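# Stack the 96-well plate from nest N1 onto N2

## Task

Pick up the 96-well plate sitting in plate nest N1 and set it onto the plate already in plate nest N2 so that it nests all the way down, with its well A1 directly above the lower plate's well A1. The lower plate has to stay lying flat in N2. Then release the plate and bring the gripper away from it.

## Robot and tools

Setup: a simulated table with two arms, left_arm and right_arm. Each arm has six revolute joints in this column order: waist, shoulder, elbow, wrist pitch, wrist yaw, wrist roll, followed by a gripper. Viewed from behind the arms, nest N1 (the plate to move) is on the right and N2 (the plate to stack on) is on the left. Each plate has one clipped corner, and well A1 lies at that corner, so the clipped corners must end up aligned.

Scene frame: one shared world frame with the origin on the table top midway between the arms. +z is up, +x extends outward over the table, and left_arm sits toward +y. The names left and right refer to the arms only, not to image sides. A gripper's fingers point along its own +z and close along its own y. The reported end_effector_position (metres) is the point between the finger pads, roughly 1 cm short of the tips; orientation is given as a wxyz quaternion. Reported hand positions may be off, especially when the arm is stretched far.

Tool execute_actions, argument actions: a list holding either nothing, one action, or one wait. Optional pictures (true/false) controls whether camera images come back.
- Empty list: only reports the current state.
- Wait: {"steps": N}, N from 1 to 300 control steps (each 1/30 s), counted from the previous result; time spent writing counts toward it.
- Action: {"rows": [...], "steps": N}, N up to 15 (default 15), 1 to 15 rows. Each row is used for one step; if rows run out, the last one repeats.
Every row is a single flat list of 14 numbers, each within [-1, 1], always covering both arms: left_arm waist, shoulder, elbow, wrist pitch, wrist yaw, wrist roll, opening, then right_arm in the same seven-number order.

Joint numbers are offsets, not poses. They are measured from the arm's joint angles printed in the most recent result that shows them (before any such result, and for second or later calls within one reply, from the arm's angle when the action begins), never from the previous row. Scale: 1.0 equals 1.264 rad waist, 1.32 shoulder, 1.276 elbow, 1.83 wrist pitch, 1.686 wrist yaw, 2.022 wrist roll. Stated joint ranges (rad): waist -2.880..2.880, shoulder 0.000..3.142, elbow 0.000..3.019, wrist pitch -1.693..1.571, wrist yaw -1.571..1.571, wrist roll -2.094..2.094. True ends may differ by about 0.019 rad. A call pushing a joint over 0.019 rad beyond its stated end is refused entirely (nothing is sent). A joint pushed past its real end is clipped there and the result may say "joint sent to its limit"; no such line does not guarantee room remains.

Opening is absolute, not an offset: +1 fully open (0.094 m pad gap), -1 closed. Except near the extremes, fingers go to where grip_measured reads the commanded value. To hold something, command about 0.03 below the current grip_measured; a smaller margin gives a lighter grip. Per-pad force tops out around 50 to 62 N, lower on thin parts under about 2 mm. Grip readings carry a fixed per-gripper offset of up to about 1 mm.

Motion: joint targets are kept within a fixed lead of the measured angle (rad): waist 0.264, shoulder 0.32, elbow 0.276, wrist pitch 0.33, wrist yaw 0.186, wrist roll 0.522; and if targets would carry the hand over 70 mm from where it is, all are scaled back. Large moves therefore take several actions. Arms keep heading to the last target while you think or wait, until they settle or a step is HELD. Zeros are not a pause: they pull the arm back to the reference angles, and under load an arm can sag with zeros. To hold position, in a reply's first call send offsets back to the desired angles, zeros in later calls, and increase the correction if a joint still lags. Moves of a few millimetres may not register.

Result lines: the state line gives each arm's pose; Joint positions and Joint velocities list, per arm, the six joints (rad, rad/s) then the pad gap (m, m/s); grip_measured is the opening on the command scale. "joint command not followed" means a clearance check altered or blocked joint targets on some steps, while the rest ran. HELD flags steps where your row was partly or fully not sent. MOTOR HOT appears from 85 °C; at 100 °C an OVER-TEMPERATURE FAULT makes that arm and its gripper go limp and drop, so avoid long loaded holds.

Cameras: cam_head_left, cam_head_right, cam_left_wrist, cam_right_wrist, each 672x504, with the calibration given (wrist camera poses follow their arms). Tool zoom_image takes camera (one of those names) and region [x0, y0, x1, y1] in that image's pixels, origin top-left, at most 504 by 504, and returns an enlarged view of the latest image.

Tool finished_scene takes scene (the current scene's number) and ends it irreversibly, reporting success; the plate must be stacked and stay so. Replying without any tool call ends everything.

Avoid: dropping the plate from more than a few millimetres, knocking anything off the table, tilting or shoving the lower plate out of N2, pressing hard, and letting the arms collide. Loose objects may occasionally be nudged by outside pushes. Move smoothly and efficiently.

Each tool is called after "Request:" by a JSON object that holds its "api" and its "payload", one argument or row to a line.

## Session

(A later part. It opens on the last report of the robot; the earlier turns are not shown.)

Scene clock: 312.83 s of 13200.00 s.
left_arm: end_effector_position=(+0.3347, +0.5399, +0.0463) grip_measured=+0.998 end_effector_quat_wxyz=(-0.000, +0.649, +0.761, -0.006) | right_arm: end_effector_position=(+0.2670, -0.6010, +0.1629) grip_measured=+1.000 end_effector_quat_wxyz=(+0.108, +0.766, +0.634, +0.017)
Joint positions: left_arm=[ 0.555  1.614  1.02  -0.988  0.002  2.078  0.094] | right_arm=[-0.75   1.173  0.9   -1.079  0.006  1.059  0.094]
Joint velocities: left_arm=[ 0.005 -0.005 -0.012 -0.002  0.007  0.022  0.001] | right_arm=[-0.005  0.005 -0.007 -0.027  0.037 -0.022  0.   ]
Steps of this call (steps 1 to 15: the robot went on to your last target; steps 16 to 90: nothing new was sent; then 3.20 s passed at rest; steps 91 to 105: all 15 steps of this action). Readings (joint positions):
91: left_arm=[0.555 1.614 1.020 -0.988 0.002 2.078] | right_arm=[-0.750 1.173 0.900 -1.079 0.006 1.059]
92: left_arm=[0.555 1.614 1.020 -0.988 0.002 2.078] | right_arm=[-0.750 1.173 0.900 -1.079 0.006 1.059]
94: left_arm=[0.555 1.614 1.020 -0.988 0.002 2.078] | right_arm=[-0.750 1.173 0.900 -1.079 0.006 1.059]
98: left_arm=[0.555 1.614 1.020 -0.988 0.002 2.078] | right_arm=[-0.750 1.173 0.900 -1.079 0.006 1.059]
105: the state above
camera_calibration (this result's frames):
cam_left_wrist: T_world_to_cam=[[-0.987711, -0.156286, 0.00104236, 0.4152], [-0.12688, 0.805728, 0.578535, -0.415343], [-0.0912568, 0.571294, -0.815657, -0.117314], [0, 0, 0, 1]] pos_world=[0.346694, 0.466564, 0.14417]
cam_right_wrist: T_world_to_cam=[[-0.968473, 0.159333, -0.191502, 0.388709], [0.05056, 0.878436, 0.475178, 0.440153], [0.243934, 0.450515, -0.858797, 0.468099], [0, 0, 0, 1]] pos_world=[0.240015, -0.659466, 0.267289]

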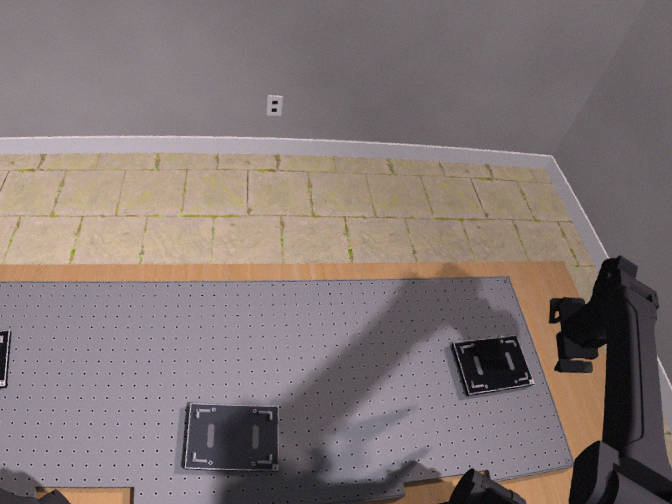

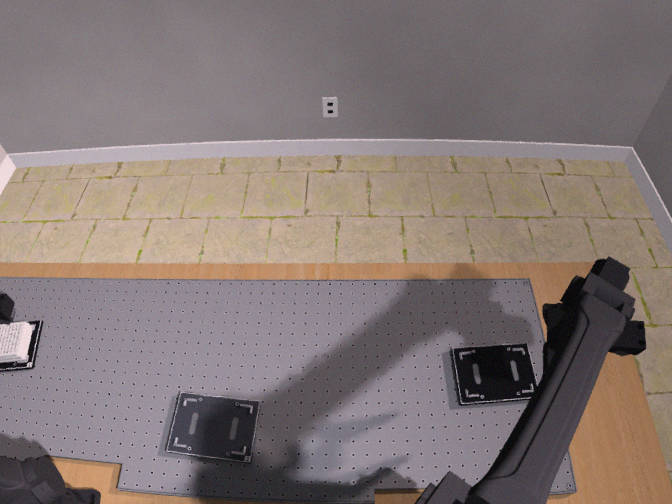

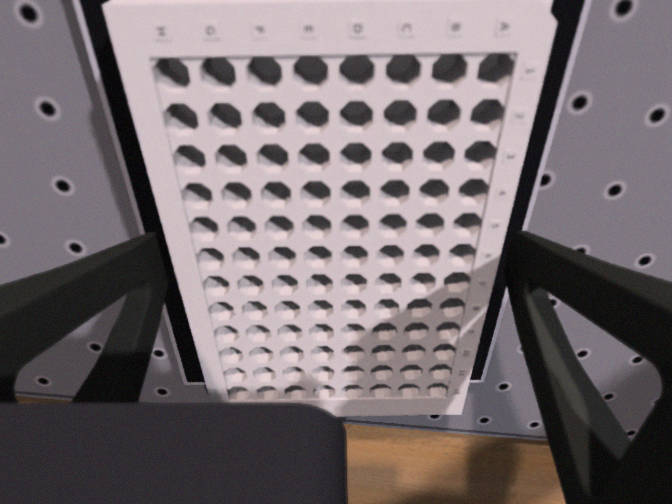

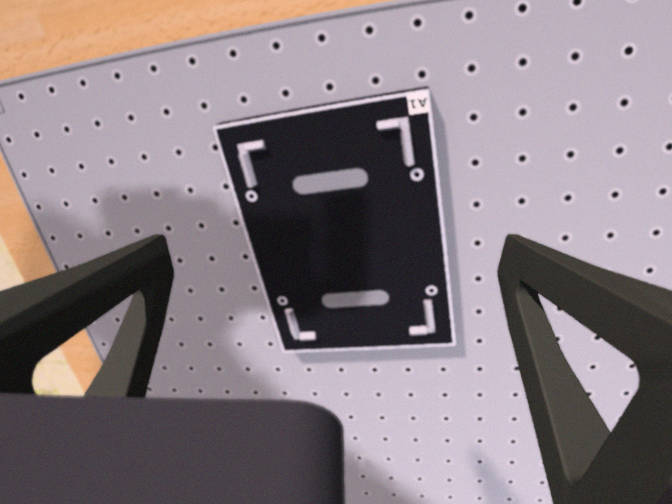

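Request:
{"api": "execute_actions", "payload": {
  "actions": [
    {"rows":[[0,-0.02,0.03,-0.01,0,0,1,0,0,0.02,0,0,0,1],[0,-0.03,0.04,-0.02,0,0,1,0,0,0.02,0,0,0,1],[0,-0.04,0.05,-0.03,0,0,1,0,0,0.02,0,0,0,1]]}
  ],
  "pictures": false
}}

Request:
{"api": "execute_actions", "payload": {
  "actions": [
    {"rows":[[-0.14,0,0.01,0,0,-0.08,1,0,0,0.02,0,0,0,1]]}
  ],
  "pictures": false
}}

Request:
{"api": "execute_actions", "payload": {
  "actions": [
    {"steps":20}
  ]
}}

Scene clock: 320.60 s of 13200.00 s.
left_arm: end_effector_position=(+0.3374, +0.5420, +0.0720) grip_measured=+0.998 end_effector_quat_wxyz=(+0.002, +0.649, +0.761, +0.007) | right_arm: end_effector_position=(+0.2670, -0.6010, +0.1629) grip_measured=+1.000 end_effector_quat_wxyz=(+0.108, +0.766, +0.634, +0.017)
Joint positions: left_arm=[ 0.555  1.569  1.044 -1.03   0.002  2.078  0.094] | right_arm=[-0.75   1.173  0.9   -1.079  0.006  1.059  0.094]
Joint velocities: left_arm=[-0.005  0.005 -0.017  0.017 -0.022  0.007 -0.   ] | right_arm=[-0.005  0.005  0.002  0.027 -0.022 -0.051  0.   ]
Steps of this call (steps 1 to 15: the robot went on to your last target; steps 16 to 90: nothing new was sent; then 4.27 s passed at rest; steps 91 to 105: all 15 steps of this action). Readings (joint positions):
91: left_arm=[0.555 1.613 1.020 -0.989 0.002 2.078] | right_arm=[-0.750 1.173 0.900 -1.079 0.006 1.059]
92: left_arm=[0.555 1.612 1.021 -0.994 0.002 2.078] | right_arm=[-0.750 1.173 0.900 -1.079 0.006 1.059]
94: left_arm=[0.555 1.603 1.024 -1.016 0.002 2.078] | right_arm=[-0.750 1.173 0.900 -1.079 0.006 1.059]
98: left_arm=[0.555 1.577 1.035 -1.030 0.002 2.078] | right_arm=[-0.750 1.173 0.900 -1.079 0.006 1.059]
105: the state above

Scene clock: 321.10 s of 13200.00 s.
left_arm: end_effector_position=(+0.3794, +0.4769, +0.0720) grip_measured=+0.998 end_effector_quat_wxyz=(+0.005, +0.664, +0.748, +0.006) | right_arm: end_effector_position=(+0.2670, -0.6010, +0.1629) grip_measured=+1.000 end_effector_quat_wxyz=(+0.108, +0.766, +0.634, +0.017)
Joint positions: left_arm=[ 0.373  1.569  1.044 -1.03   0.004  1.937  0.094] | right_arm=[-0.75   1.173  0.9   -1.079  0.006  1.059  0.094]
Joint velocities: left_arm=[ 0.142  0.015 -0.002 -0.002  0.022 -0.081 -0.001] | right_arm=[-0.005 -0.015  0.007  0.007 -0.007  0.007  0.   ]
Steps of this call (steps 1 to 15: all 15 steps of this action). Readings (joint positions):
1: left_arm=[0.544 1.569 1.044 -1.030 -0.003 2.056] | right_arm=[-0.750 1.173 0.900 -1.079 0.006 1.059]
2: left_arm=[0.522 1.569 1.044 -1.030 -0.004 2.032] | right_arm=[-0.750 1.173 0.900 -1.079 0.006 1.059]
4: left_arm=[0.449 1.569 1.044 -1.030 -0.003 1.996] | right_arm=[-0.750 1.173 0.900 -1.079 0.006 1.059]
8: left_arm=[0.344 1.569 1.044 -1.030 0.003 1.958] | right_arm=[-0.750 1.173 0.900 -1.079 0.006 1.059]
15: the state above

Scene clock: 321.77 s of 13200.00 s.
left_arm: end_effector_position=(+0.3782, +0.4793, +0.0720) grip_measured=+0.998 end_effector_quat_wxyz=(+0.004, +0.660, +0.751, +0.007) | right_arm: end_effector_position=(+0.2670, -0.6010, +0.1629) grip_measured=+1.000 end_effector_quat_wxyz=(+0.108, +0.766, +0.634, +0.017)
Joint positions: left_arm=[ 0.379  1.569  1.044 -1.03   0.003  1.932  0.094] | right_arm=[-0.75   1.173  0.9   -1.079  0.006  1.059  0.094]
Joint velocities: left_arm=[-0.015 -0.015 -0.002 -0.012  0.022 -0.007  0.   ] | right_arm=[-0.005 -0.015  0.002 -0.007  0.022  0.022  0.   ]
Steps of this call (steps 1 to 15: the robot went on to your last target; steps 16 to 20: nothing new was sent). Readings (joint positions):
1: left_arm=[0.377 1.569 1.044 -1.030 0.003 1.936] | right_arm=[-0.750 1.173 0.900 -1.079 0.006 1.059]
2: left_arm=[0.379 1.569 1.044 -1.030 0.003 1.935] | right_arm=[-0.750 1.173 0.900 -1.079 0.006 1.059]
4: left_arm=[0.379 1.569 1.044 -1.030 0.003 1.934] | right_arm=[-0.750 1.173 0.900 -1.079 0.006 1.059]
8: left_arm=[0.379 1.569 1.044 -1.030 0.003 1.933] | right_arm=[-0.750 1.173 0.900 -1.079 0.006 1.059]
20: the state above
All arms were judged still, so your last target was given up. Only a new action makes them travel on or press farther. Fingers that are still opening or closing keep moving.
camera_calibration (this result's frames):
cam_left_wrist: T_world_to_cam=[[-0.991658, -0.126702, -0.0236728, 0.437697], [-0.11646, 0.802047, 0.585797, -0.378531], [-0.0552348, 0.583667, -0.810112, -0.077721], [0, 0, 0, 1]] pos_world=[0.385669, 0.40442, 0.169141]
cam_right_wrist: T_world_to_cam=[[-0.968473, 0.159333, -0.191502, 0.388709], [0.05056, 0.878436, 0.475178, 0.440153], [0.243934, 0.450515, -0.858797, 0.468099], [0, 0, 0, 1]] pos_world=[0.240015, -0.659466, 0.267289]

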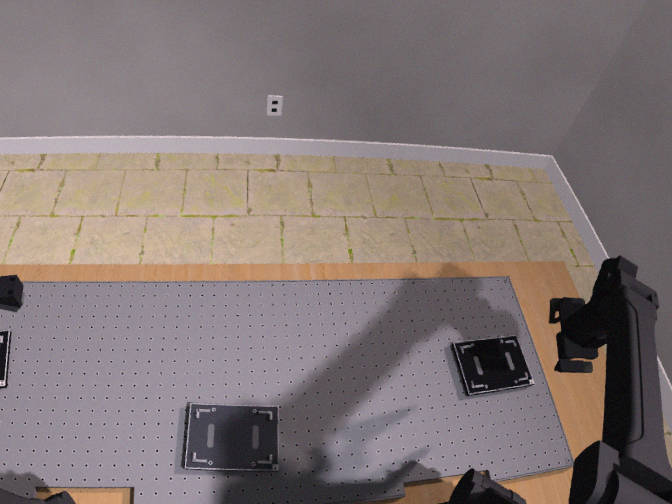

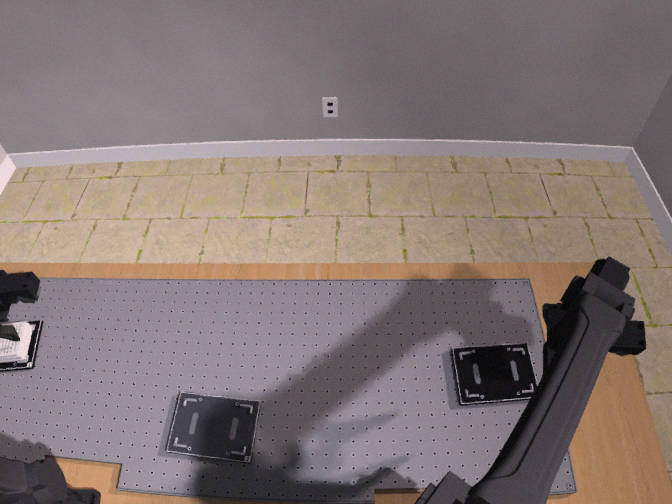

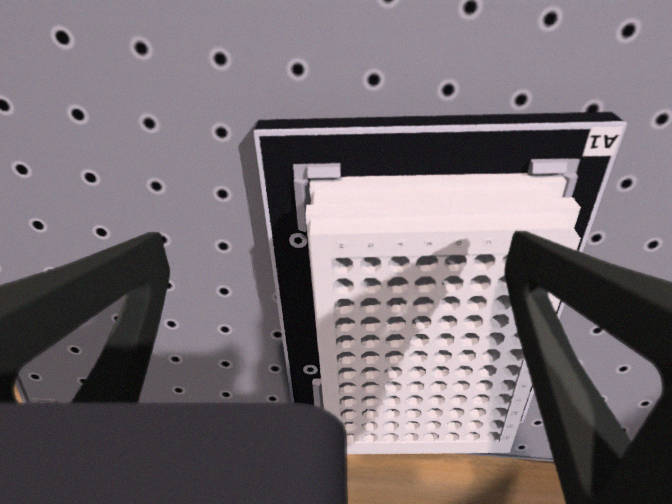

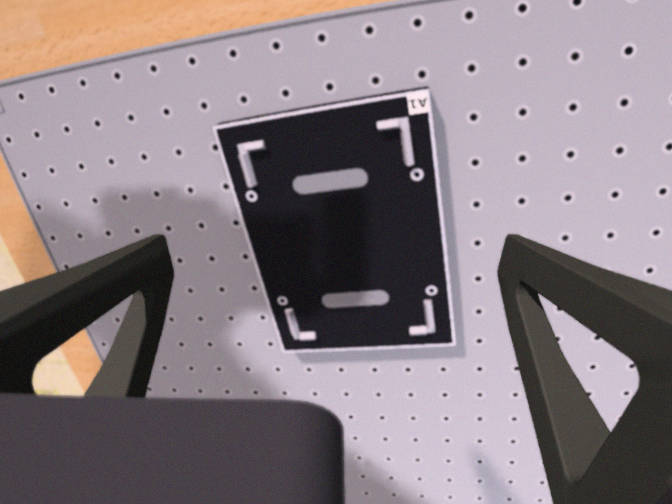

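Request:
{"api": "zoom_image", "payload": {
  "camera": "cam_left_wrist",
  "region": [280,150,620,300]
}}

Region (280, 150, 620, 300) of cam_left_wrist's 672x504 image, scaled by 1.482, with more detail than that image has; it fills the top 222 rows of this view, and the rest is white.

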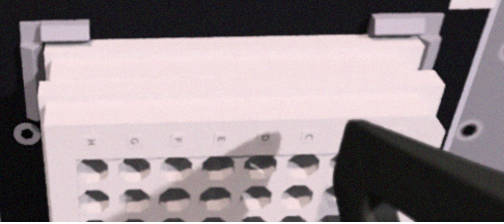

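Request:
{"api": "execute_actions", "payload": {
  "actions": [
    {"rows":[[0.03,0,0.01,0,0,0.08,1,0,0,0.02,0,0,0,1],[0.06,0,0.01,0,0,0.08,1,0,0,0.02,0,0,0,1],[0.09,0,0.01,0,0,0.08,1,0,0,0.02,0,0,0,1],[0.11,0,0.01,0,0,0.08,1,0,0,0.02,0,0,0,1],[0.125,0,0.01,0,0,0.08,1,0,0,0.02,0,0,0,1],[0.135,0,0.01,0,0,0.08,1,0,0,0.02,0,0,0,1],[0.141,0,0.01,-0.005,0,0.085,1,0,0,0.02,0,0,0,1]]}
  ],
  "pictures": false
}}

Request:
{"api": "execute_actions", "payload": {
  "actions": [
    {"steps":25}
  ],
  "pictures": false
}}

Scene clock: 337.97 s of 13200.00 s.
left_arm: end_effector_position=(+0.3323, +0.5482, +0.0720) grip_measured=+0.998 end_effector_quat_wxyz=(+0.003, +0.639, +0.769, +0.007) | right_arm: end_effector_position=(+0.2670, -0.6010, +0.1629) grip_measured=+1.000 end_effector_quat_wxyz=(+0.108, +0.766, +0.634, +0.017)
Joint positions: left_arm=[ 0.575  1.569  1.044 -1.03   0.003  2.073  0.094] | right_arm=[-0.75   1.173  0.9   -1.079  0.006  1.059  0.094]
Joint velocities: left_arm=[-0.161 -0.005 -0.007  0.007 -0.037  0.022  0.   ] | right_arm=[-0.015 -0.005 -0.007 -0.002  0.037 -0.007  0.   ]
joint sent to its limit (left arm) — the command would take joint 6 (wrist roll) past its upper limit, so that joint was sent only as far as its limit.
Steps of this call (steps 1 to 90: nothing new was sent; then 12.70 s passed at rest; steps 91 to 105: all 15 steps of this action). Readings (joint positions):
91: left_arm=[0.381 1.569 1.044 -1.030 0.004 1.956] | right_arm=[-0.750 1.173 0.900 -1.079 0.006 1.059]
92: left_arm=[0.388 1.569 1.044 -1.030 0.004 1.981] | right_arm=[-0.750 1.173 0.900 -1.079 0.006 1.059]
94: left_arm=[0.424 1.569 1.044 -1.030 0.005 2.016] | right_arm=[-0.750 1.173 0.900 -1.079 0.006 1.059]
98: left_arm=[0.544 1.569 1.044 -1.030 0.004 2.053] | right_arm=[-0.750 1.173 0.900 -1.079 0.006 1.059]
105: the state above

Scene clock: 338.80 s of 13200.00 s.
left_arm: end_effector_position=(+0.3365, +0.5431, +0.0720) grip_measured=+0.998 end_effector_quat_wxyz=(+0.003, +0.647, +0.762, +0.007) | right_arm: end_effector_position=(+0.2670, -0.6010, +0.1629) grip_measured=+1.000 end_effector_quat_wxyz=(+0.108, +0.766, +0.634, +0.017)
Joint positions: left_arm=[ 0.559  1.569  1.044 -1.03   0.003  2.078  0.094] | right_arm=[-0.75   1.173  0.9   -1.079  0.006  1.059  0.094]
Joint velocities: left_arm=[ 0.005 -0.015 -0.007 -0.017 -0.022 -0.051 -0.   ] | right_arm=[-0.005 -0.005  0.002 -0.007 -0.007  0.007  0.   ]
joint sent to its limit (left arm) — the command would take joint 6 (wrist roll) past its upper limit, so that joint was sent only as far as its limit.
Steps of this call (steps 1 to 25: the robot went on to your last target). Readings (joint positions):
1: left_arm=[0.569 1.569 1.044 -1.030 0.003 2.074] | right_arm=[-0.750 1.173 0.900 -1.079 0.006 1.059]
2: left_arm=[0.565 1.569 1.044 -1.030 0.003 2.075] | right_arm=[-0.750 1.173 0.900 -1.079 0.006 1.059]
4: left_arm=[0.560 1.569 1.044 -1.030 0.003 2.076] | right_arm=[-0.750 1.173 0.900 -1.079 0.006 1.059]
8: left_arm=[0.559 1.569 1.044 -1.030 0.003 2.078] | right_arm=[-0.750 1.173 0.900 -1.079 0.006 1.059]
25: the state above

Request:
{"api": "execute_actions", "payload": {
  "actions": [
    {"rows":[[0,0.012,0,0,0,0,1,0,0,0.02,0,0,0,1],[0,0.018,-0.005,0,0,0,1,0,0,0.02,0,0,0,1],[0,0.024,-0.01,0.008,0,0,1,0,0,0.02,0,0,0,1],[0,0.028,-0.014,0.014,0,0,1,0,0,0.02,0,0,0,1],[0,0.032,-0.017,0.02,0,0,1,0,0,0.02,0,0,0,1],[0,0.036,-0.02,0.026,0,0,1,0,0,0.02,0,0,0,1],[0,0.04,-0.02,0.031,0,0,1,0,0,0.02,0,0,0,1]]}
  ],
  "pictures": false
}}

Request:
{"api": "execute_actions", "payload": {
  "actions": [
    {"steps":15}
  ]
}}

Scene clock: 345.63 s of 13200.00 s.
left_arm: end_effector_position=(+0.3331, +0.5404, +0.0460) grip_measured=+0.998 end_effector_quat_wxyz=(+0.000, +0.647, +0.762, -0.007) | right_arm: end_effector_position=(+0.2670, -0.6010, +0.1629) grip_measured=+1.000 end_effector_quat_wxyz=(+0.108, +0.766, +0.634, +0.017)
Joint positions: left_arm=[ 0.559  1.613  1.018 -0.989  0.003  2.078  0.094] | right_arm=[-0.75   1.173  0.9   -1.079  0.006  1.059  0.094]
Joint velocities: left_arm=[-0.015 -0.005  0.012 -0.002  0.037 -0.007 -0.   ] | right_arm=[-0.005  0.005 -0.002 -0.022 -0.022  0.051  0.   ]
joint sent to its limit (left arm) — the command would take joint 6 (wrist roll) past its upper limit, so that joint was sent only as far as its limit.
Steps of this call (steps 1 to 15: the robot went on to your last target; steps 16 to 90: nothing new was sent; then 3.33 s passed at rest; steps 91 to 105: all 15 steps of this action). Readings (joint positions):
91: left_arm=[0.559 1.569 1.044 -1.030 0.003 2.078] | right_arm=[-0.750 1.173 0.900 -1.079 0.006 1.059]
92: left_arm=[0.559 1.569 1.044 -1.030 0.003 2.078] | right_arm=[-0.750 1.173 0.900 -1.079 0.006 1.059]
94: left_arm=[0.559 1.573 1.041 -1.027 0.003 2.078] | right_arm=[-0.750 1.173 0.900 -1.079 0.006 1.059]
98: left_arm=[0.559 1.592 1.026 -0.998 0.003 2.078] | right_arm=[-0.750 1.173 0.900 -1.079 0.006 1.059]
105: the state above

Scene clock: 346.13 s of 13200.00 s.
left_arm: end_effector_position=(+0.3334, +0.5406, +0.0460) grip_measured=+0.998 end_effector_quat_wxyz=(+0.000, +0.647, +0.762, -0.006) | right_arm: end_effector_position=(+0.2670, -0.6010, +0.1629) grip_measured=+1.000 end_effector_quat_wxyz=(+0.108, +0.766, +0.634, +0.017)
Joint positions: left_arm=[ 0.559  1.613  1.018 -0.988  0.003  2.078  0.094] | right_arm=[-0.75   1.173  0.9   -1.079  0.006  1.059  0.094]
Joint velocities: left_arm=[-0.005 -0.015  0.007 -0.002  0.007  0.022 -0.001] | right_arm=[ 0.015  0.005  0.012 -0.012 -0.007  0.022  0.   ]
Steps of this call (steps 1 to 15: the robot went on to your last target). Readings (joint positions):
1: left_arm=[0.559 1.613 1.018 -0.988 0.003 2.078] | right_arm=[-0.750 1.173 0.900 -1.079 0.006 1.059]
2: left_arm=[0.559 1.613 1.018 -0.988 0.003 2.078] | right_arm=[-0.750 1.173 0.900 -1.079 0.006 1.059]
4: left_arm=[0.559 1.613 1.018 -0.988 0.003 2.078] | right_arm=[-0.750 1.173 0.900 -1.079 0.006 1.059]
8: left_arm=[0.559 1.613 1.018 -0.988 0.003 2.078] | right_arm=[-0.750 1.173 0.900 -1.079 0.006 1.059]
15: the state above
All arms were judged still, so your last target was given up. Only a new action makes them travel on or press farther. Fingers that are still opening or closing keep moving.
camera_calibration (this result's frames):
cam_left_wrist: T_world_to_cam=[[-0.987106, -0.160065, 0.000816586, 0.415822], [-0.130202, 0.805892, 0.577569, -0.414857], [-0.0931064, 0.570015, -0.816342, -0.116749], [0, 0, 0, 1]] pos_world=[0.345576, 0.467437, 0.143962]
cam_right_wrist: T_world_to_cam=[[-0.968473, 0.159333, -0.191502, 0.388709], [0.05056, 0.878436, 0.475178, 0.440153], [0.243934, 0.450515, -0.858797, 0.468099], [0, 0, 0, 1]] pos_world=[0.240015, -0.659466, 0.267289]

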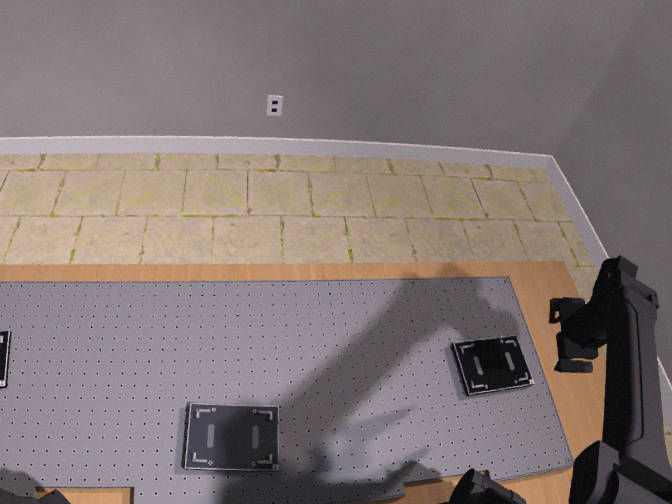

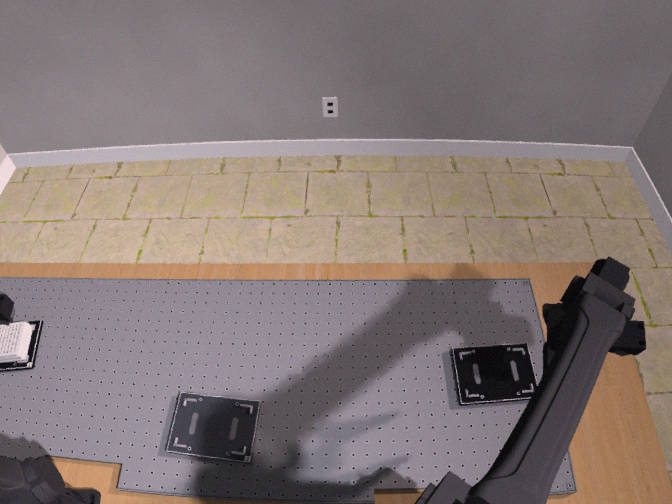

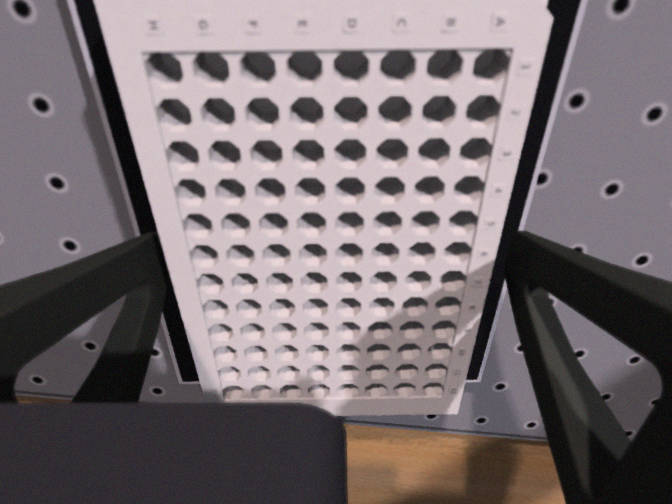

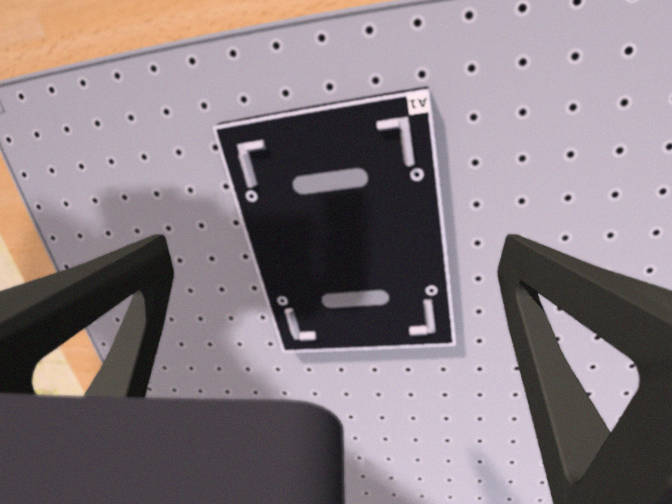

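Request:
{"api": "execute_actions", "payload": {
  "actions": [
    {"rows":[[0,0,0.008,0,0,0,0.93,0,0,0.02,0,0,0,1],[0,0,0.008,0,0,0,0.87,0,0,0.02,0,0,0,1],[0,0,0.008,0,0,0,0.84,0,0,0.02,0,0,0,1],[0,0,0.008,0,0,0,0.82,0,0,0.02,0,0,0,1],[0,0,0.008,0,0,0,0.8,0,0,0.02,0,0,0,1],[0,0,0.008,0,0,0,0.79,0,0,0.02,0,0,0,1],[0,0,0.008,0,0,0,0.78,0,0,0.02,0,0,0,1],[0,0,0.008,0,0,0,0.77,0,0,0.02,0,0,0,1],[0,0,0.008,0,0,0,0.76,0,0,0.02,0,0,0,1],[0,0,0.008,0,0,0,0.75,0,0,0.02,0,0,0,1],[0,0,0.008,0,0,0,0.74,0,0,0.02,0,0,0,1],[0,0,0.008,0,0,0,0.73,0,0,0.02,0,0,0,1]]}
  ],
  "pictures": false
}}

Request:
{"api": "execute_actions", "payload": {
  "actions": [
    {"rows":[[0,-0.016,0,0,0,0,0.73,0,0,0,0,0,0,1],[0,-0.016,0,0,0,0,0.73,0,0,0,0,0,0,1],[0,-0.016,0,0,0,0,0.73,0,0,0,0,0,0,1],[0,-0.016,0,0,0,0,0.73,0,0,0,0,0,0,1],[0,-0.016,0,0,0,0,0.73,0,0,0,0,0,0,1],[-0.01,-0.016,0,0,0,0,0.73,0,0,0,0,0,0,1]]}
  ]
}}

Scene clock: 357.57 s of 13200.00 s.
left_arm: end_effector_position=(+0.3336, +0.5406, +0.0460) grip_measured=+0.745 end_effector_quat_wxyz=(+0.001, +0.647, +0.762, -0.006) | right_arm: end_effector_position=(+0.2670, -0.6010, +0.1629) grip_measured=+1.000 end_effector_quat_wxyz=(+0.108, +0.766, +0.634, +0.017)
Joint positions: left_arm=[ 0.559  1.613  1.018 -0.987  0.004  2.078  0.082] | right_arm=[-0.75   1.173  0.9   -1.079  0.006  1.059  0.094]
Joint velocities: left_arm=[ 0.005 -0.015 -0.002 -0.012  0.007 -0.081  0.   ] | right_arm=[ 0.005  0.015  0.022 -0.002 -0.066  0.037  0.   ]
Steps of this call (steps 1 to 90: nothing new was sent; then 7.93 s passed at rest; steps 91 to 105: all 15 steps of this action). Readings (joint positions):
91: left_arm=[0.559 1.613 1.018 -0.988 0.003 2.078] | right_arm=[-0.750 1.173 0.900 -1.079 0.006 1.059]
92: left_arm=[0.559 1.613 1.018 -0.988 0.003 2.078] | right_arm=[-0.750 1.173 0.900 -1.079 0.006 1.059]
94: left_arm=[0.559 1.613 1.018 -0.988 0.003 2.078] | right_arm=[-0.750 1.173 0.900 -1.079 0.006 1.059]
98: left_arm=[0.559 1.613 1.018 -0.987 0.004 2.078] | right_arm=[-0.750 1.173 0.900 -1.079 0.006 1.059]
105: the state above

Scene clock: 358.07 s of 13200.00 s.
left_arm: end_effector_position=(+0.3353, +0.5388, +0.0471) grip_measured=+0.745 end_effector_quat_wxyz=(+0.001, +0.649, +0.761, -0.005) | right_arm: end_effector_position=(+0.2670, -0.6010, +0.1629) grip_measured=+1.000 end_effector_quat_wxyz=(+0.108, +0.766, +0.634, +0.017)
Joint positions: left_arm=[ 0.553  1.611  1.018 -0.987  0.004  2.078  0.082] | right_arm=[-0.75   1.173  0.9   -1.079  0.006  1.059  0.094]
Joint velocities: left_arm=[-0.015 -0.024  0.002 -0.007 -0.007 -0.022 -0.   ] | right_arm=[-0.015  0.005  0.007 -0.017 -0.037  0.037  0.   ]
Steps of this call (steps 1 to 15: all 15 steps of this action). Readings (joint positions):
1: left_arm=[0.559 1.613 1.018 -0.987 0.004 2.078] | right_arm=[-0.750 1.173 0.900 -1.079 0.006 1.059]
2: left_arm=[0.559 1.613 1.018 -0.987 0.004 2.078] | right_arm=[-0.750 1.173 0.900 -1.079 0.006 1.059]
4: left_arm=[0.559 1.611 1.018 -0.987 0.004 2.078] | right_arm=[-0.750 1.173 0.900 -1.079 0.006 1.059]
8: left_arm=[0.557 1.611 1.018 -0.987 0.004 2.078] | right_arm=[-0.750 1.173 0.900 -1.079 0.006 1.059]
15: the state above
camera_calibration (this result's frames):
cam_left_wrist: T_world_to_cam=[[-0.988, -0.154428, -0.00292464, 0.414908], [-0.127706, 0.806091, 0.577848, -0.414689], [-0.0868783, 0.571287, -0.816139, -0.117435], [0, 0, 0, 1]] pos_world=[0.346769, 0.46544, 0.144997]
cam_right_wrist: T_world_to_cam=[[-0.968473, 0.159333, -0.191502, 0.388709], [0.05056, 0.878436, 0.475178, 0.440153], [0.243934, 0.450515, -0.858797, 0.468099], [0, 0, 0, 1]] pos_world=[0.240015, -0.659466, 0.267289]

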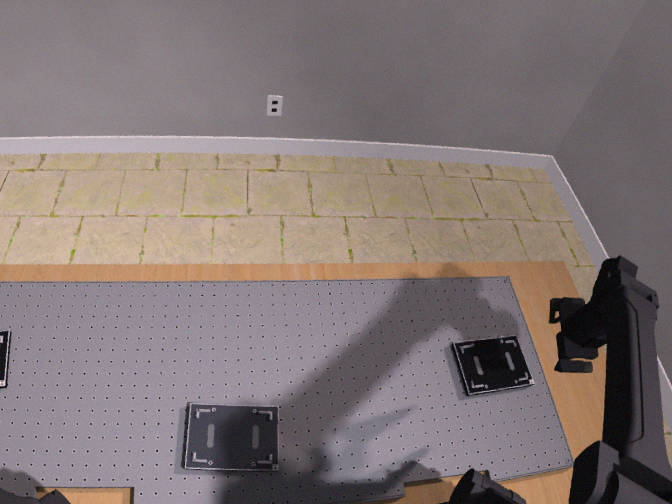

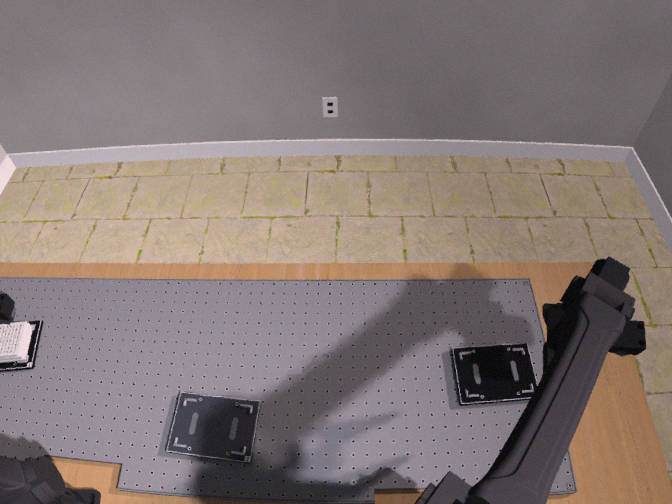

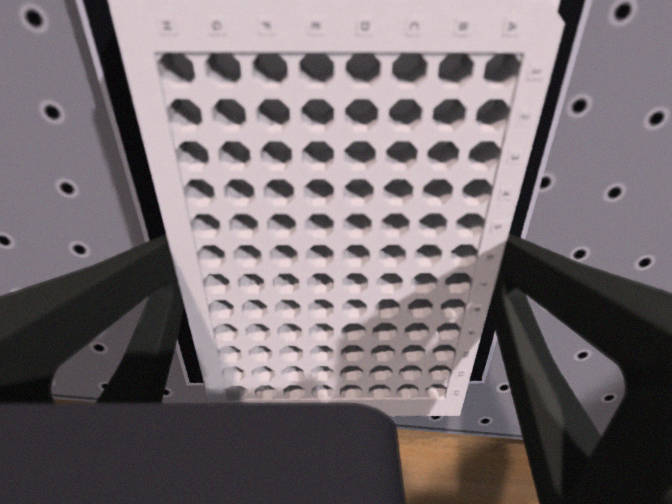

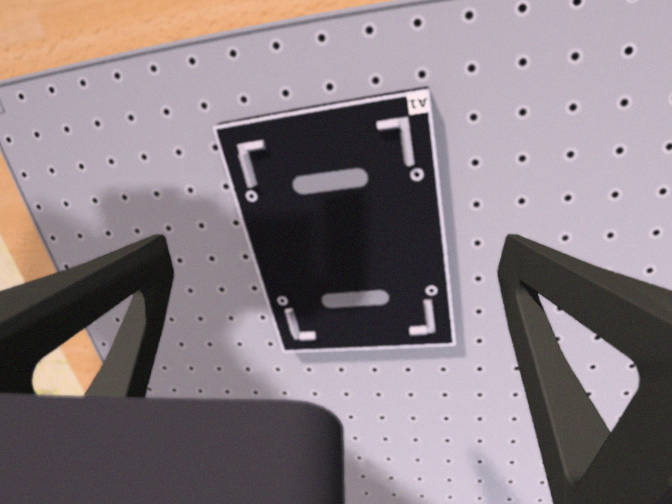

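Request:
{"api": "execute_actions", "payload": {
  "actions": [
    {"rows":[[0,0,0.008,0,0,-0.013,0.73,0,0,0.02,0,0,0,1]]}
  ],
  "pictures": false
}}

Request:
{"api": "execute_actions", "payload": {
  "actions": [
    {"steps":15}
  ]
}}

Scene clock: 362.83 s of 13200.00 s.
left_arm: end_effector_position=(+0.3353, +0.5388, +0.0471) grip_measured=+0.745 end_effector_quat_wxyz=(+0.001, +0.645, +0.764, -0.005) | right_arm: end_effector_position=(+0.2670, -0.6010, +0.1629) grip_measured=+1.000 end_effector_quat_wxyz=(+0.108, +0.766, +0.634, +0.017)
Joint positions: left_arm=[ 0.553  1.611  1.018 -0.987  0.004  2.068  0.082] | right_arm=[-0.75   1.173  0.9   -1.079  0.006  1.059  0.094]
Joint velocities: left_arm=[-0.005 -0.015  0.017 -0.027 -0.007  0.037 -0.001] | right_arm=[-0.005 -0.024 -0.002  0.012  0.081  0.037  0.   ]
Steps of this call (steps 1 to 15: the robot went on to your last target; steps 16 to 90: nothing new was sent; then 1.27 s passed at rest; steps 91 to 105: all 15 steps of this action). Readings (joint positions):
91: left_arm=[0.553 1.611 1.018 -0.987 0.004 2.077] | right_arm=[-0.750 1.173 0.900 -1.079 0.006 1.059]
92: left_arm=[0.553 1.611 1.018 -0.987 0.004 2.075] | right_arm=[-0.750 1.173 0.900 -1.079 0.006 1.059]
94: left_arm=[0.553 1.611 1.018 -0.987 0.004 2.072] | right_arm=[-0.750 1.173 0.900 -1.079 0.006 1.059]
98: left_arm=[0.553 1.611 1.018 -0.987 0.004 2.069] | right_arm=[-0.750 1.173 0.900 -1.079 0.006 1.059]
105: the state above

Scene clock: 363.33 s of 13200.00 s.
left_arm: end_effector_position=(+0.3353, +0.5388, +0.0471) grip_measured=+0.745 end_effector_quat_wxyz=(+0.001, +0.645, +0.764, -0.005) | right_arm: end_effector_position=(+0.2670, -0.6010, +0.1629) grip_measured=+1.000 end_effector_quat_wxyz=(+0.108, +0.766, +0.634, +0.017)
Joint positions: left_arm=[ 0.553  1.611  1.018 -0.987  0.004  2.067  0.082] | right_arm=[-0.75   1.173  0.9   -1.079  0.006  1.059  0.094]
Joint velocities: left_arm=[-0.005 -0.015  0.012  0.002 -0.051 -0.051  0.001] | right_arm=[ 0.005 -0.024 -0.007  0.002 -0.007 -0.022  0.   ]
Steps of this call (steps 1 to 15: the robot went on to your last target). Readings (joint positions):
1: left_arm=[0.553 1.611 1.018 -0.987 0.004 2.068] | right_arm=[-0.750 1.173 0.900 -1.079 0.006 1.059]
2: left_arm=[0.553 1.611 1.018 -0.987 0.004 2.068] | right_arm=[-0.750 1.173 0.900 -1.079 0.006 1.059]
4: left_arm=[0.553 1.611 1.018 -0.987 0.004 2.068] | right_arm=[-0.750 1.173 0.900 -1.079 0.006 1.059]
8: left_arm=[0.553 1.611 1.018 -0.987 0.004 2.068] | right_arm=[-0.750 1.173 0.900 -1.079 0.006 1.059]
15: the state above
All arms were judged still, so your last target was given up. Only a new action makes them travel on or press farther. Fingers that are still opening or closing keep moving.
camera_calibration (this result's frames):
cam_left_wrist: T_world_to_cam=[[-0.986231, -0.165348, -0.00283859, 0.420194], [-0.13656, 0.804604, 0.577895, -0.410921], [-0.0932698, 0.570326, -0.816106, -0.114776], [0, 0, 0, 1]] pos_world=[0.347588, 0.465566, 0.144993]
cam_right_wrist: T_world_to_cam=[[-0.968473, 0.159333, -0.191502, 0.388709], [0.05056, 0.878436, 0.475178, 0.440153], [0.243934, 0.450515, -0.858797, 0.468099], [0, 0, 0, 1]] pos_world=[0.240015, -0.659466, 0.267289]

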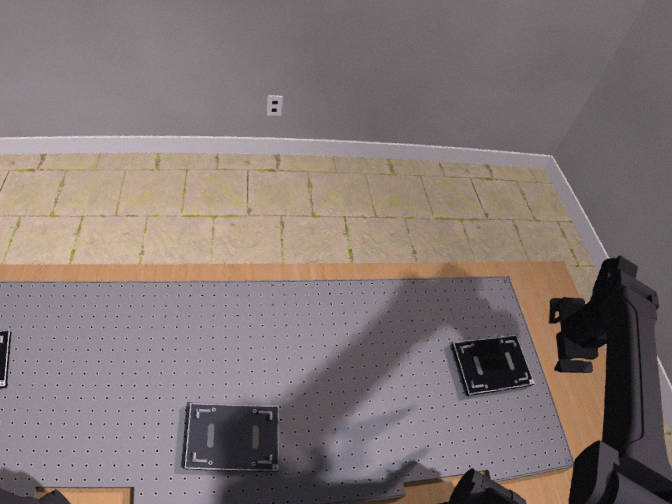

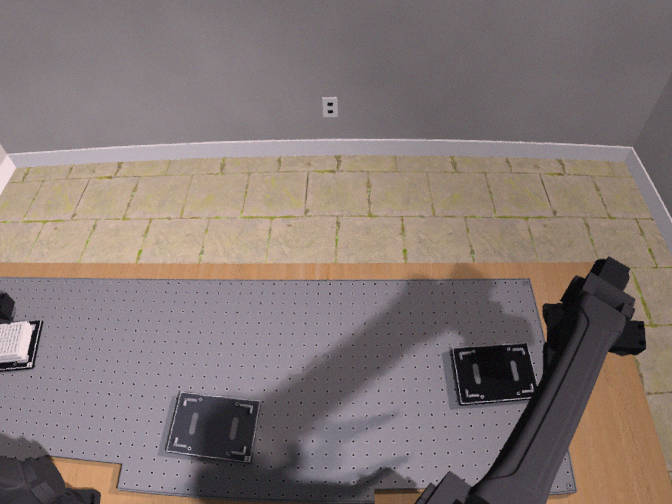

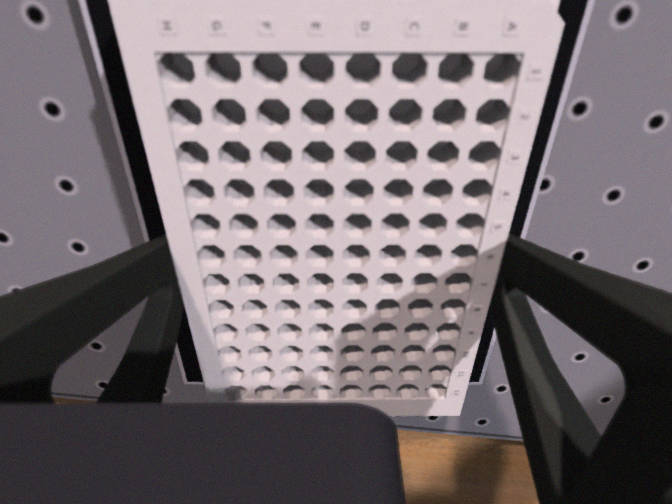

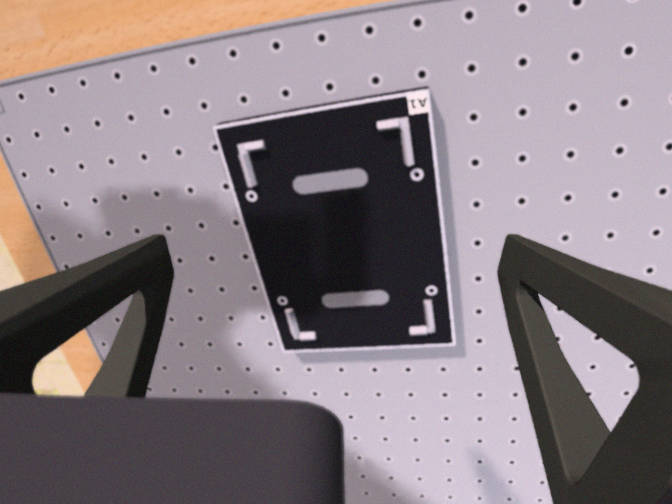

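Near aligned. Lower, see whether it goes below .046.

Request:
{"api": "execute_actions", "payload": {
  "actions": [
    {"rows":[[0,0.012,0.008,0.009,0,0,0.73,0,0,0.02,0,0,0,1],[0,0.015,0.008,0.009,0,0,0.73,0,0,0.02,0,0,0,1],[0,0.018,0.008,0.009,0,0,0.73,0,0,0.02,0,0,0,1],[0,0.021,0.008,0.009,0,0,0.73,0,0,0.02,0,0,0,1]]}
  ]
}}

Scene clock: 368.57 s of 13200.00 s.
left_arm: end_effector_position=(+0.3354, +0.5388, +0.0450) grip_measured=+0.745 end_effector_quat_wxyz=(+0.001, +0.645, +0.764, -0.006) | right_arm: end_effector_position=(+0.2670, -0.6010, +0.1629) grip_measured=+1.000 end_effector_quat_wxyz=(+0.108, +0.766, +0.634, +0.017)
Joint positions: left_arm=[ 0.553  1.616  1.018 -0.985  0.004  2.067  0.082] | right_arm=[-0.75   1.173  0.9   -1.079  0.006  1.059  0.094]
Joint velocities: left_arm=[-0.005  0.005  0.007 -0.002 -0.022 -0.007 -0.   ] | right_arm=[-0.005 -0.005  0.002 -0.012  0.022  0.022  0.   ]
Steps of this call (steps 1 to 90: nothing new was sent; then 1.73 s passed at rest; steps 91 to 105: all 15 steps of this action). Readings (joint positions):
91: left_arm=[0.553 1.611 1.018 -0.986 0.004 2.067] | right_arm=[-0.750 1.173 0.900 -1.079 0.006 1.059]
92: left_arm=[0.553 1.611 1.018 -0.986 0.004 2.067] | right_arm=[-0.750 1.173 0.900 -1.079 0.006 1.059]
94: left_arm=[0.553 1.613 1.018 -0.985 0.004 2.067] | right_arm=[-0.750 1.173 0.900 -1.079 0.006 1.059]
98: left_arm=[0.553 1.616 1.018 -0.985 0.004 2.067] | right_arm=[-0.750 1.173 0.900 -1.079 0.006 1.059]
105: the state above
camera_calibration (this result's frames):
cam_left_wrist: T_world_to_cam=[[-0.986235, -0.165351, -0.000158876, 0.420168], [-0.135174, 0.805692, 0.576705, -0.41073], [-0.0952305, 0.568788, -0.816952, -0.115021], [0, 0, 0, 1]] pos_world=[0.347911, 0.46582, 0.142971]
cam_right_wrist: T_world_to_cam=[[-0.968473, 0.159333, -0.191502, 0.388709], [0.05056, 0.878436, 0.475178, 0.440153], [0.243934, 0.450515, -0.858797, 0.468099], [0, 0, 0, 1]] pos_world=[0.240015, -0.659466, 0.267289]

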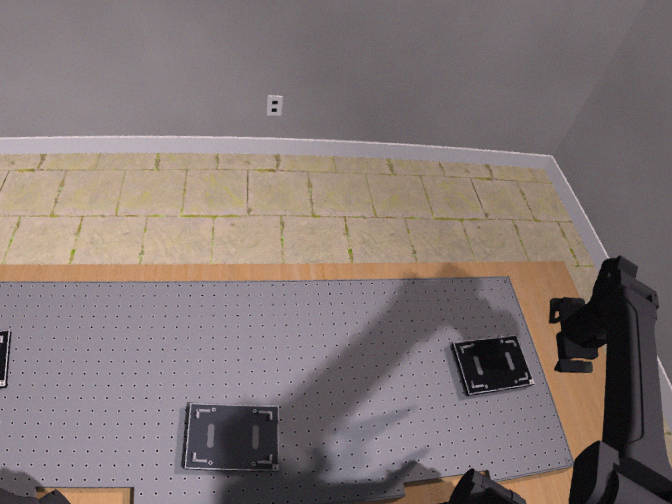

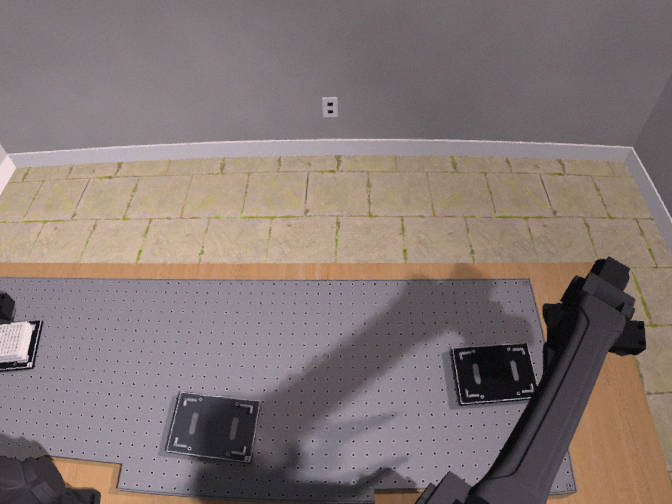

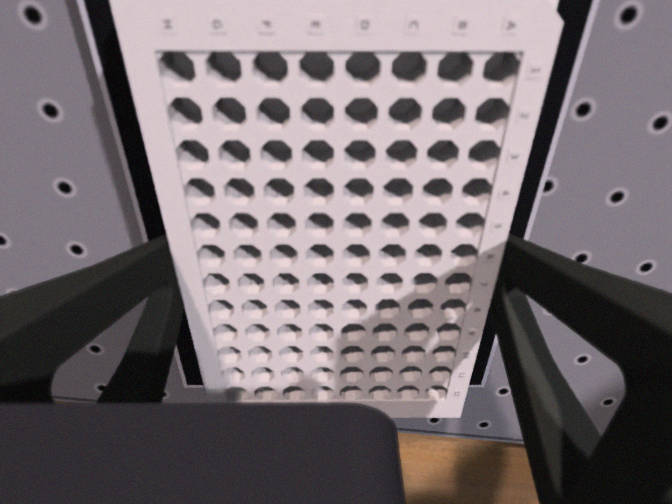

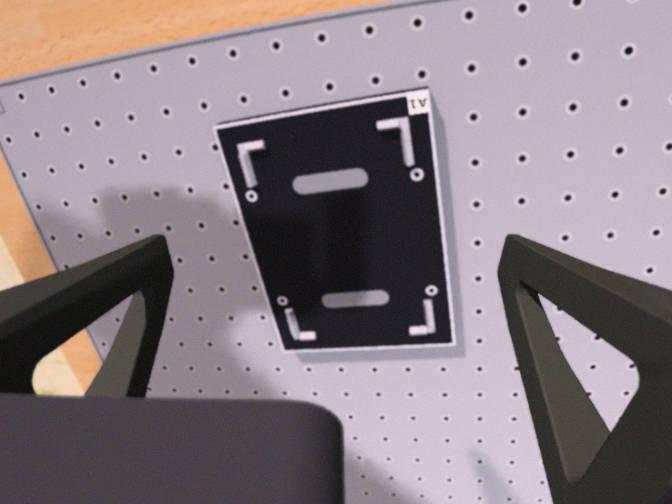

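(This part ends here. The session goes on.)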